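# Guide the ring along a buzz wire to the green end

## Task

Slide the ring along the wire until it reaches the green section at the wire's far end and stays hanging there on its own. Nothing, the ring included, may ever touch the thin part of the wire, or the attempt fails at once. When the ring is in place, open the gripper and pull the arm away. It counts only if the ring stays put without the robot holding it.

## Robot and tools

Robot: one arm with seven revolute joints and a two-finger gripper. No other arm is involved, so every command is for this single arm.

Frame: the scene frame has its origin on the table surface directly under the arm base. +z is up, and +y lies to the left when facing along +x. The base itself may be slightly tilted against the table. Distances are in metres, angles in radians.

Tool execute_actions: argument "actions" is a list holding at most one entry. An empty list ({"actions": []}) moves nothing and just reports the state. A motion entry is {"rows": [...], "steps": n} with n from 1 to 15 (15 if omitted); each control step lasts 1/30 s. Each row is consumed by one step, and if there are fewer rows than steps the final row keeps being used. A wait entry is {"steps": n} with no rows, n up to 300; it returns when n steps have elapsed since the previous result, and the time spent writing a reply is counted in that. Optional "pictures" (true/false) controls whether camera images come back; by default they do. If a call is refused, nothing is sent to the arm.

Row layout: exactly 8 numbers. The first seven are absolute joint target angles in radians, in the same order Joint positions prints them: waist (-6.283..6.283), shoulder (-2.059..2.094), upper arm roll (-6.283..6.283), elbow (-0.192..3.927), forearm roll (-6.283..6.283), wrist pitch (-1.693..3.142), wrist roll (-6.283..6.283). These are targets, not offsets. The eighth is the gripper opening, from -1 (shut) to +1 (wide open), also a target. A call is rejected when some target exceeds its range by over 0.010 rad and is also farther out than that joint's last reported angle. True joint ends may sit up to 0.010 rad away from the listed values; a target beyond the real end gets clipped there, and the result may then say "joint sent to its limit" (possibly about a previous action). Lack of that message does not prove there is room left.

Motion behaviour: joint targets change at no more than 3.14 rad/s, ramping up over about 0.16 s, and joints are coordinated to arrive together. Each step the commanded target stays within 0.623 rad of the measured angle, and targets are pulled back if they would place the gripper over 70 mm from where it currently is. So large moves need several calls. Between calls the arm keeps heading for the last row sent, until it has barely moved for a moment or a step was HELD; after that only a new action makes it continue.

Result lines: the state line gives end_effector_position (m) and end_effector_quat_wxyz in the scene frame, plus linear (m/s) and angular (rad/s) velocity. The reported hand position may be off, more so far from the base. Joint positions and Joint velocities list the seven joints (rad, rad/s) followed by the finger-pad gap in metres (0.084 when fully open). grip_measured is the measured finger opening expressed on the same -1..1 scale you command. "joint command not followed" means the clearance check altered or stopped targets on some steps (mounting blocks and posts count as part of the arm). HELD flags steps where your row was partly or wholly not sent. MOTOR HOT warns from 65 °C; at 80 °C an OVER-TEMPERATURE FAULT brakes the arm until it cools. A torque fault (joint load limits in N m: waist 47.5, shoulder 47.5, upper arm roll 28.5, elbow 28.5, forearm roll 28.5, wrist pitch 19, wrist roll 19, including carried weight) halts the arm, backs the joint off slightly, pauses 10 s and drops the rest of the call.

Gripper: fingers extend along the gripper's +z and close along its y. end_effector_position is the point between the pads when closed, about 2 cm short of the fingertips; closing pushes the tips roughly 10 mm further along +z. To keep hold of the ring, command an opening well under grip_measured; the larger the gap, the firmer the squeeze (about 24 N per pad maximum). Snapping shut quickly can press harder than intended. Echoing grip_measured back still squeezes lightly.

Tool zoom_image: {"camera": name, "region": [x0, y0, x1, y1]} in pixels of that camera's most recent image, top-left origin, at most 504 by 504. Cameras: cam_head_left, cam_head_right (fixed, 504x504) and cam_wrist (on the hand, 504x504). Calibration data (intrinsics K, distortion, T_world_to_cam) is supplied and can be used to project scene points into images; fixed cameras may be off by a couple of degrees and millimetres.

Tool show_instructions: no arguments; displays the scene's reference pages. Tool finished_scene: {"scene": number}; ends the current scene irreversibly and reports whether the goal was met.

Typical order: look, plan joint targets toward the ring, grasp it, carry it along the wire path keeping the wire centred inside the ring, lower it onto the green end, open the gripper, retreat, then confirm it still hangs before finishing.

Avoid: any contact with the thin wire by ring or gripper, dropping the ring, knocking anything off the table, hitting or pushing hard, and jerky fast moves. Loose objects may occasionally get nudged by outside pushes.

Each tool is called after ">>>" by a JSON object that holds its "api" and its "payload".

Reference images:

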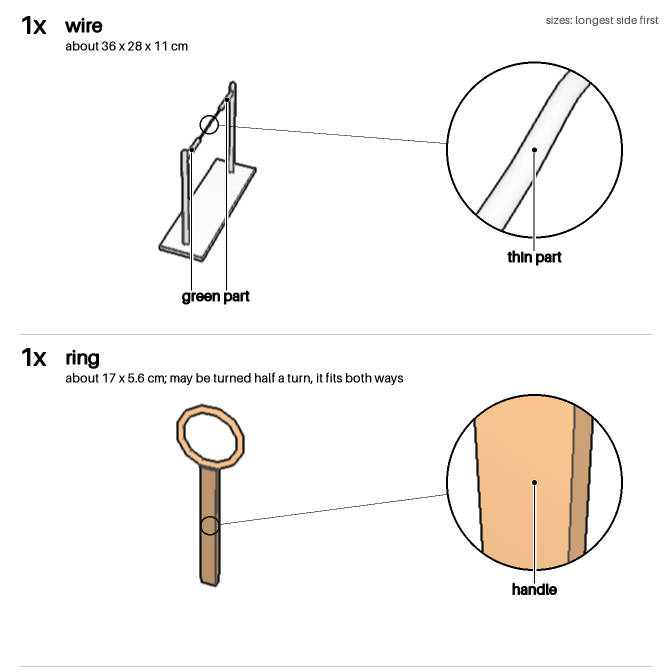

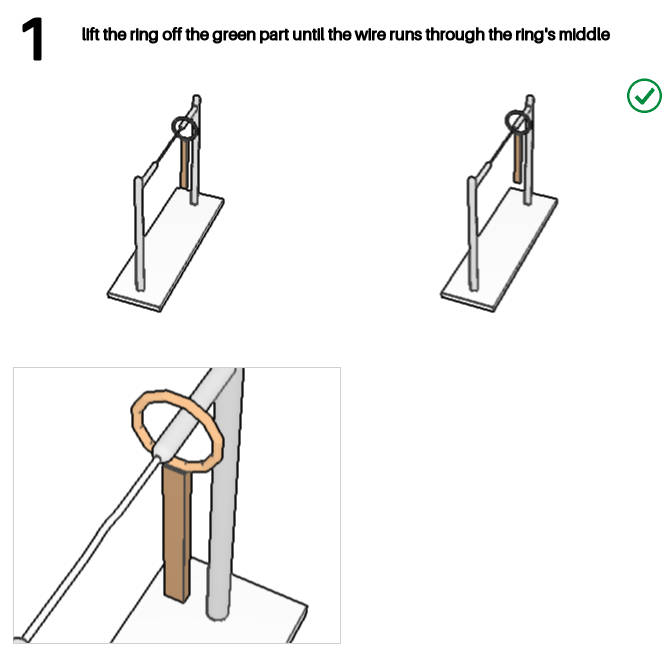

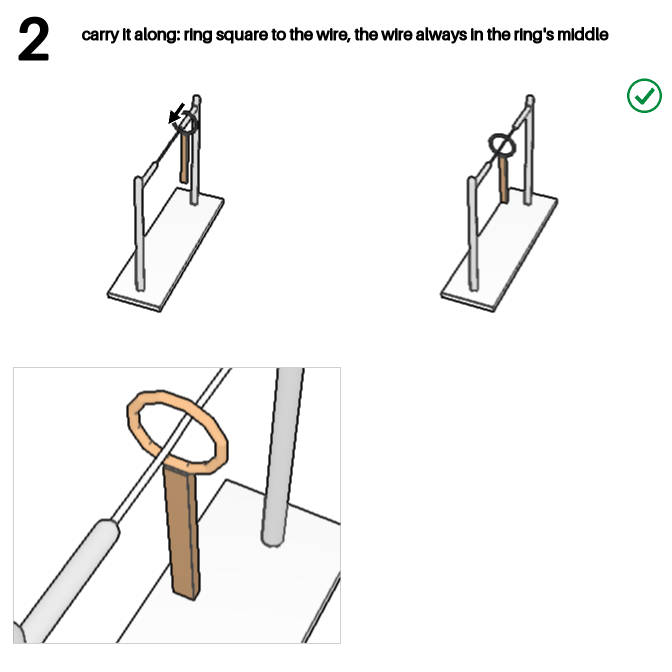

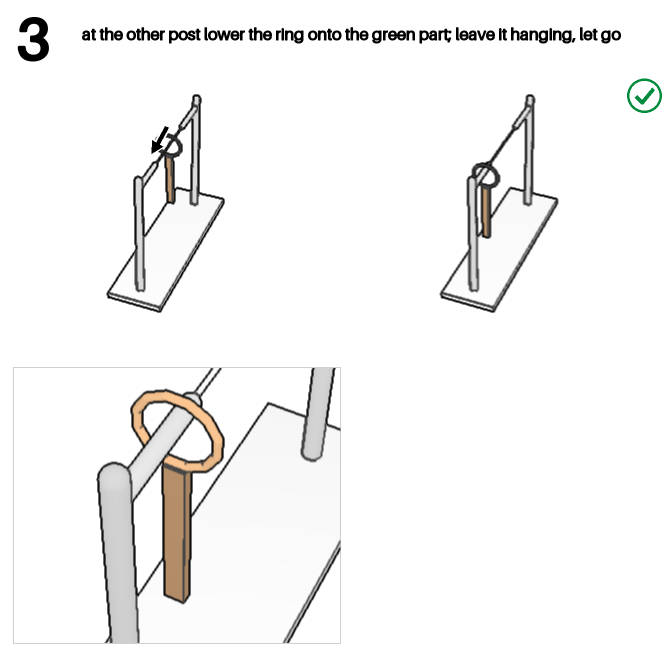

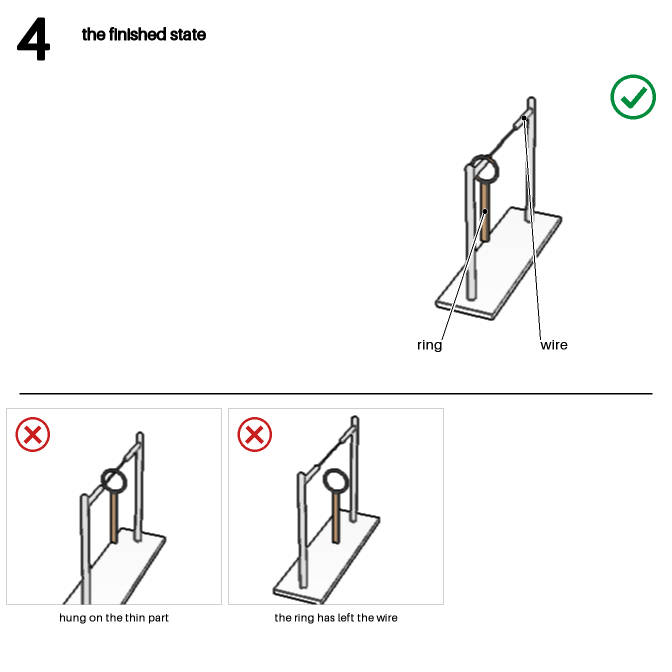

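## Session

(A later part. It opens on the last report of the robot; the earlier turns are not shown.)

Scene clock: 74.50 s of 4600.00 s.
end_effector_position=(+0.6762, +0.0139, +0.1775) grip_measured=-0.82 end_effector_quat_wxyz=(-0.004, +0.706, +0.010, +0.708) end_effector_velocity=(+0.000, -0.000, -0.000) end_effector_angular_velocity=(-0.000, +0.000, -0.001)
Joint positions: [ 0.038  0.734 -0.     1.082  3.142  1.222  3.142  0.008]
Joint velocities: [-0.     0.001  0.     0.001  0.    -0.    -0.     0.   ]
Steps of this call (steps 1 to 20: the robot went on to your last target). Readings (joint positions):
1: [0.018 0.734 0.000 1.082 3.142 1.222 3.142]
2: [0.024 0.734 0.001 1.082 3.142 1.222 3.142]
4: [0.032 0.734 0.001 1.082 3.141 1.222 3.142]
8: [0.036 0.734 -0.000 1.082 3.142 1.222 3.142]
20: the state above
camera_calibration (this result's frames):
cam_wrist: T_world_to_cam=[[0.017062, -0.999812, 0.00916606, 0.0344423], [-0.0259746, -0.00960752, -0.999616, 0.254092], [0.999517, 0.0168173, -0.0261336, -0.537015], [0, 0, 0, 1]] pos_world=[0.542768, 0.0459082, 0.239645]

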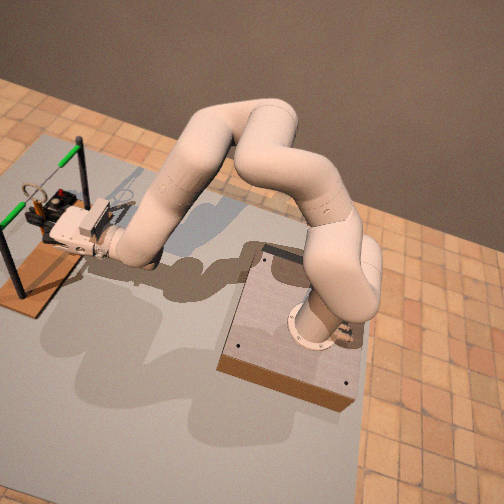

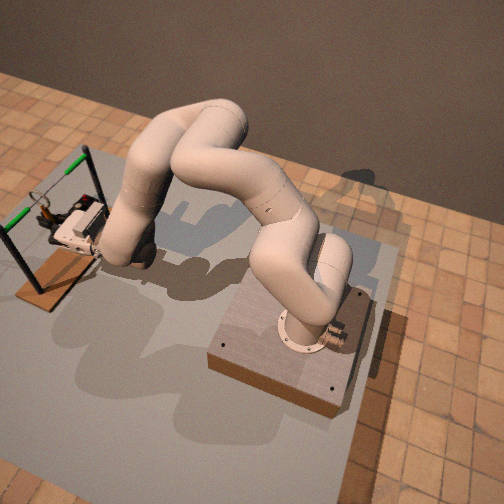

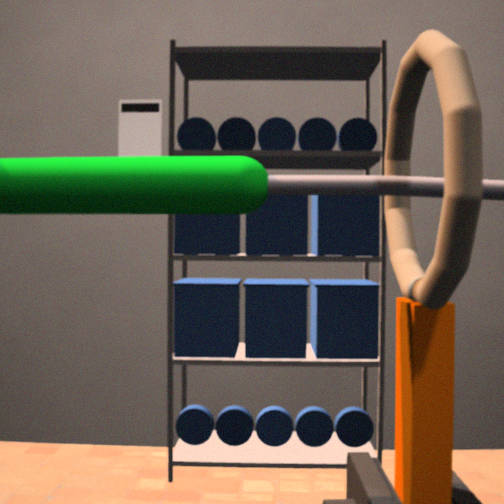

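>>> {"api": "execute_actions", "payload": {"actions": [{"rows": [[0.045,0.7355,0.0,1.085,3.1416,1.2213,3.1416,-1],[0.052,0.737,0.0,1.088,3.1416,1.2203,3.1416,-1],[0.059,0.739,0.0,1.0905,3.1416,1.2192,3.1416,-1],[0.066,0.7405,0.0,1.093,3.1416,1.2182,3.1416,-1],[0.073,0.742,0.0,1.096,3.1416,1.2172,3.1416,-1],[0.08,0.744,0.0,1.0985,3.1416,1.2162,3.1416,-1],[0.087,0.7455,0.0,1.101,3.1416,1.2152,3.1416,-1],[0.094,0.747,0.0,1.104,3.1416,1.2141,3.1416,-1],[0.101,0.749,0.0,1.1065,3.1416,1.2131,3.1416,-1],[0.108,0.7505,0.0,1.1092,3.1416,1.2121,3.1416,-1],[0.115,0.7505,0.0,1.1092,3.1416,1.2121,3.1416,-1],[0.122,0.7505,0.0,1.1092,3.1416,1.2121,3.1416,-1],[0.128,0.7505,0.0,1.1092,3.1416,1.2121,3.1416,-1]], "steps": 15}], "pictures": false}}

>>> {"api": "execute_actions", "payload": {"actions": [{"steps": 15}], "pictures": false}}

>>> {"api": "execute_actions", "payload": {"actions": [{"rows": [[0.128,0.757,0.0,1.112,3.1416,1.216,3.1416,-1],[0.128,0.765,0.0,1.115,3.1416,1.2205,3.1416,-1],[0.128,0.773,0.0,1.1185,3.1416,1.225,3.1416,-1],[0.128,0.781,0.0,1.122,3.1416,1.23,3.1416,-1]], "steps": 15}], "pictures": false}}

>>> {"api": "execute_actions", "payload": {"actions": [{"steps": 12}]}}

Scene clock: 82.33 s of 4600.00 s.
end_effector_position=(+0.6788, +0.0629, +0.1753) grip_measured=-0.82 end_effector_quat_wxyz=(-0.030, +0.706, +0.035, +0.707) end_effector_velocity=(-0.005, +0.127, -0.002) end_effector_angular_velocity=(+0.003, +0.001, +0.185)
Joint positions: [0.109 0.749 0.    1.106 3.142 1.213 3.142 0.008]
Joint velocities: [ 0.18   0.016  0.007  0.028 -0.001 -0.012 -0.    -0.   ]
Steps of this call (steps 1 to 15: the robot went on to your last target; steps 16 to 90: nothing new was sent; then 4.33 s passed at rest; steps 91 to 105: all 15 steps of this action). Readings (joint positions):
91: [0.038 0.734 -0.000 1.082 3.142 1.222 3.142]
92: [0.038 0.734 -0.000 1.083 3.142 1.222 3.142]
94: [0.042 0.735 -0.001 1.084 3.142 1.222 3.142]
98: [0.063 0.740 -0.000 1.092 3.142 1.219 3.142]
105: the state above

Scene clock: 82.83 s of 4600.00 s.
end_effector_position=(+0.6782, +0.0751, +0.1750) grip_measured=-0.82 end_effector_quat_wxyz=(-0.036, +0.705, +0.041, +0.707) end_effector_velocity=(-0.001, +0.003, -0.000) end_effector_angular_velocity=(-0.000, +0.001, +0.005)
Joint positions: [ 0.128  0.75  -0.     1.109  3.142  1.212  3.142  0.008]
Joint velocities: [ 0.004 -0.001  0.001 -0.002  0.     0.    -0.001 -0.   ]
Steps of this call (steps 1 to 15: the robot went on to your last target). Readings (joint positions):
1: [0.115 0.749 0.001 1.107 3.142 1.213 3.142]
2: [0.119 0.750 0.001 1.108 3.141 1.213 3.142]
4: [0.124 0.750 0.001 1.108 3.141 1.212 3.142]
8: [0.126 0.750 -0.001 1.109 3.142 1.212 3.142]
15: the state above

Scene clock: 83.33 s of 4600.00 s.
end_effector_position=(+0.6784, +0.0753, +0.1647) grip_measured=-0.82 end_effector_quat_wxyz=(-0.036, +0.705, +0.042, +0.707) end_effector_velocity=(+0.001, -0.000, -0.001) end_effector_angular_velocity=(+0.002, -0.003, -0.001)
Joint positions: [ 0.128  0.78  -0.     1.122  3.142  1.23   3.142  0.008]
Joint velocities: [-0.001  0.006 -0.     0.004 -0.     0.005  0.001 -0.   ]
Steps of this call (steps 1 to 15: all 15 steps of this action). Readings (joint positions):
1: [0.128 0.750 -0.000 1.109 3.142 1.212 3.142]
2: [0.128 0.751 -0.000 1.109 3.142 1.212 3.142]
4: [0.128 0.755 -0.000 1.112 3.142 1.215 3.142]
8: [0.128 0.773 -0.000 1.118 3.142 1.225 3.142]
15: the state above

Scene clock: 83.73 s of 4600.00 s.
end_effector_position=(+0.6784, +0.0753, +0.1644) grip_measured=-0.82 end_effector_quat_wxyz=(-0.036, +0.705, +0.042, +0.707) end_effector_velocity=(+0.000, +0.000, +0.001) end_effector_angular_velocity=(+0.000, -0.000, +0.000)
Joint positions: [ 0.128  0.781 -0.     1.122  3.142  1.23   3.142  0.008]
Joint velocities: [ 0.    -0.002 -0.    -0.001 -0.    -0.001  0.    -0.   ]
Steps of this call (steps 1 to 12: the robot went on to your last target). Readings (joint positions):
1: [0.128 0.780 -0.000 1.122 3.142 1.230 3.142]
2: [0.128 0.780 -0.000 1.122 3.142 1.230 3.142]
4: [0.128 0.781 -0.000 1.122 3.142 1.230 3.142]
8: [0.128 0.781 -0.000 1.122 3.142 1.230 3.142]
12: the state above
camera_calibration (this result's frames):
cam_wrist: T_world_to_cam=[[0.107074, -0.994207, 0.00931593, 0.0344716], [-0.0254376, -0.0121061, -0.999603, 0.241495], [0.993926, 0.106794, -0.0265865, -0.543486], [0, 0, 0, 1]] pos_world=[0.542637, 0.0952367, 0.226628]

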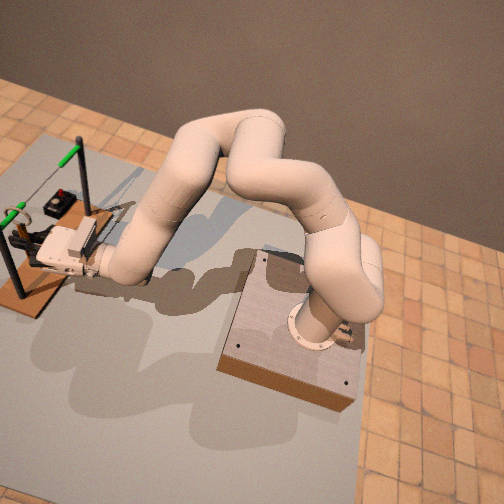

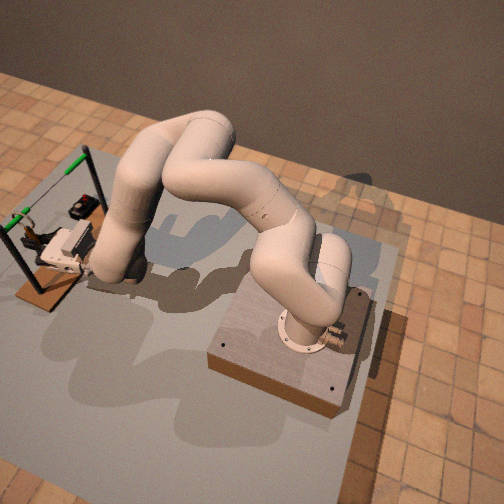

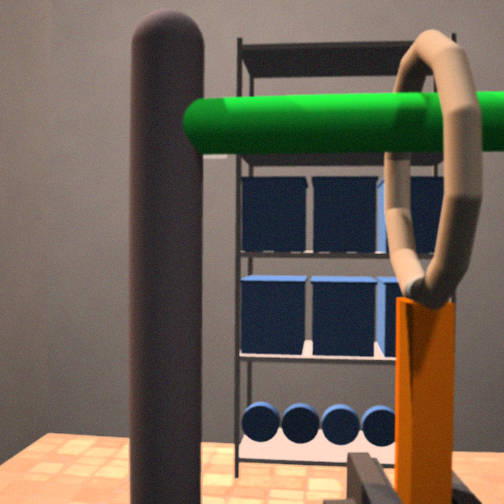

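>>> {"api": "execute_actions", "payload": {"actions": [{"rows": [[0.128,0.786,0.0,1.124,3.1416,1.233,3.1416,-1],[0.128,0.791,0.0,1.126,3.1416,1.2357,3.1416,-1]], "steps": 12}], "pictures": false}}

>>> {"api": "execute_actions", "payload": {"actions": [{"rows": [[0.128,0.791,0.0,1.126,3.1416,1.2357,3.1416,-0.75],[0.128,0.791,0.0,1.126,3.1416,1.2357,3.1416,-0.6],[0.128,0.791,0.0,1.126,3.1416,1.2357,3.1416,-0.4],[0.128,0.791,0.0,1.126,3.1416,1.2357,3.1416,-0.2],[0.128,0.791,0.0,1.126,3.1416,1.2357,3.1416,0.0]], "steps": 15}], "pictures": false}}

>>> {"api": "execute_actions", "payload": {"actions": [{"rows": [[0.128,0.6712,0.0,0.8147,3.1416,1.4273,3.1416,0.0]], "steps": 15}], "pictures": false}}

>>> {"api": "execute_actions", "payload": {"actions": [{"steps": 20}]}}

Scene clock: 88.17 s of 4600.00 s.
end_effector_position=(+0.6782, +0.0753, +0.1608) grip_measured=-0.82 end_effector_quat_wxyz=(-0.036, +0.705, +0.042, +0.707) end_effector_velocity=(+0.001, +0.000, +0.001) end_effector_angular_velocity=(-0.000, -0.005, +0.000)
Joint positions: [0.128 0.791 0.    1.126 3.142 1.235 3.142 0.008]
Joint velocities: [ 0.     0.004 -0.     0.006  0.     0.004 -0.001 -0.   ]
Steps of this call (steps 1 to 15: the robot went on to your last target; steps 16 to 90: nothing new was sent; then 1.03 s passed at rest; steps 91 to 102: all 12 steps of this action). Readings (joint positions):
91: [0.128 0.781 0.000 1.122 3.142 1.230 3.142]
92: [0.128 0.781 -0.000 1.122 3.142 1.230 3.142]
94: [0.128 0.784 -0.000 1.124 3.142 1.232 3.142]
98: [0.128 0.789 0.000 1.125 3.142 1.235 3.142]
102: the state above

Scene clock: 88.67 s of 4600.00 s.
end_effector_position=(+0.6783, +0.0753, +0.1607) grip_measured=-0.01 end_effector_quat_wxyz=(-0.036, +0.705, +0.042, +0.707) end_effector_velocity=(+0.000, +0.000, +0.000) end_effector_angular_velocity=(-0.001, -0.000, +0.000)
Joint positions: [ 0.128  0.791 -0.     1.126  3.142  1.236  3.142  0.043]
Joint velocities: [ 0.001 -0.    -0.     0.     0.    -0.001 -0.001  0.001]
Steps of this call (steps 1 to 15: all 15 steps of this action). Readings (joint positions):
1: [0.128 0.791 -0.000 1.126 3.142 1.236 3.142]
2: [0.128 0.791 -0.000 1.126 3.142 1.236 3.142]
4: [0.128 0.791 -0.000 1.126 3.142 1.236 3.142]
8: [0.128 0.791 -0.000 1.126 3.142 1.236 3.142]
15: the state above

Scene clock: 89.17 s of 4600.00 s.
end_effector_position=(+0.5996, +0.0666, +0.1591) grip_measured=-0.01 end_effector_quat_wxyz=(-0.036, +0.705, +0.042, +0.707) end_effector_velocity=(-0.020, -0.001, +0.009) end_effector_angular_velocity=(+0.003, -0.022, +0.001)
Joint positions: [0.128 0.675 0.    0.825 3.142 1.422 3.142 0.044]
Joint velocities: [ 0.    -0.038  0.001 -0.081 -0.     0.065  0.    -0.   ]
Steps of this call (steps 1 to 15: all 15 steps of this action). Readings (joint positions):
1: [0.128 0.791 -0.000 1.126 3.142 1.236 3.142]
2: [0.128 0.790 0.000 1.124 3.142 1.237 3.142]
4: [0.128 0.777 0.000 1.092 3.142 1.260 3.142]
8: [0.128 0.714 -0.000 0.923 3.142 1.358 3.142]
15: the state above

Scene clock: 89.83 s of 4600.00 s.
end_effector_position=(+0.5967, +0.0663, +0.1588) grip_measured=-0.01 end_effector_quat_wxyz=(-0.036, +0.705, +0.042, +0.707) end_effector_velocity=(-0.001, +0.002, -0.001) end_effector_angular_velocity=(+0.002, +0.002, +0.003)
Joint positions: [0.128 0.671 0.    0.815 3.142 1.427 3.142 0.044]
Joint velocities: [ 0.003 -0.    -0.    -0.002 -0.     0.     0.002 -0.   ]
Steps of this call (steps 1 to 15: the robot went on to your last target; steps 16 to 20: nothing new was sent). Readings (joint positions):
1: [0.128 0.673 0.000 0.822 3.142 1.423 3.142]
2: [0.128 0.673 0.000 0.821 3.142 1.425 3.142]
4: [0.128 0.672 0.000 0.818 3.142 1.426 3.142]
8: [0.128 0.672 0.000 0.816 3.142 1.427 3.142]
20: the state above
The arm was judged still, so your last target was given up. Only a new action makes it travel on or press farther. Fingers that are still opening or closing keep moving.
camera_calibration (this result's frames):
cam_wrist: T_world_to_cam=[[0.107079, -0.994207, 0.00931606, 0.0342717], [-0.0256514, -0.0121293, -0.999597, 0.233834], [0.99392, 0.106796, -0.0268016, -0.461514], [0, 0, 0, 1]] pos_world=[0.461036, 0.0861975, 0.221051]

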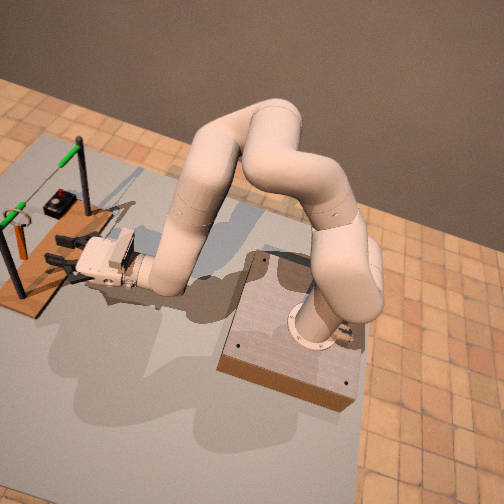

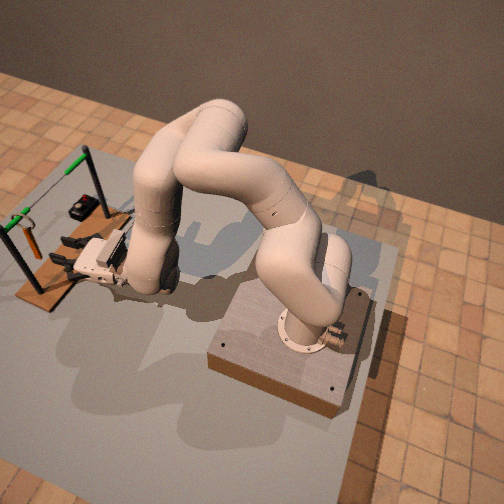

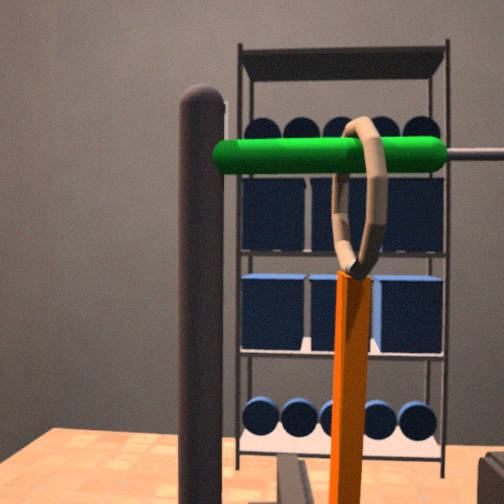

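>>> {"api": "finished_scene", "payload": {"scene": 1}}

The scene is finished: the task was done.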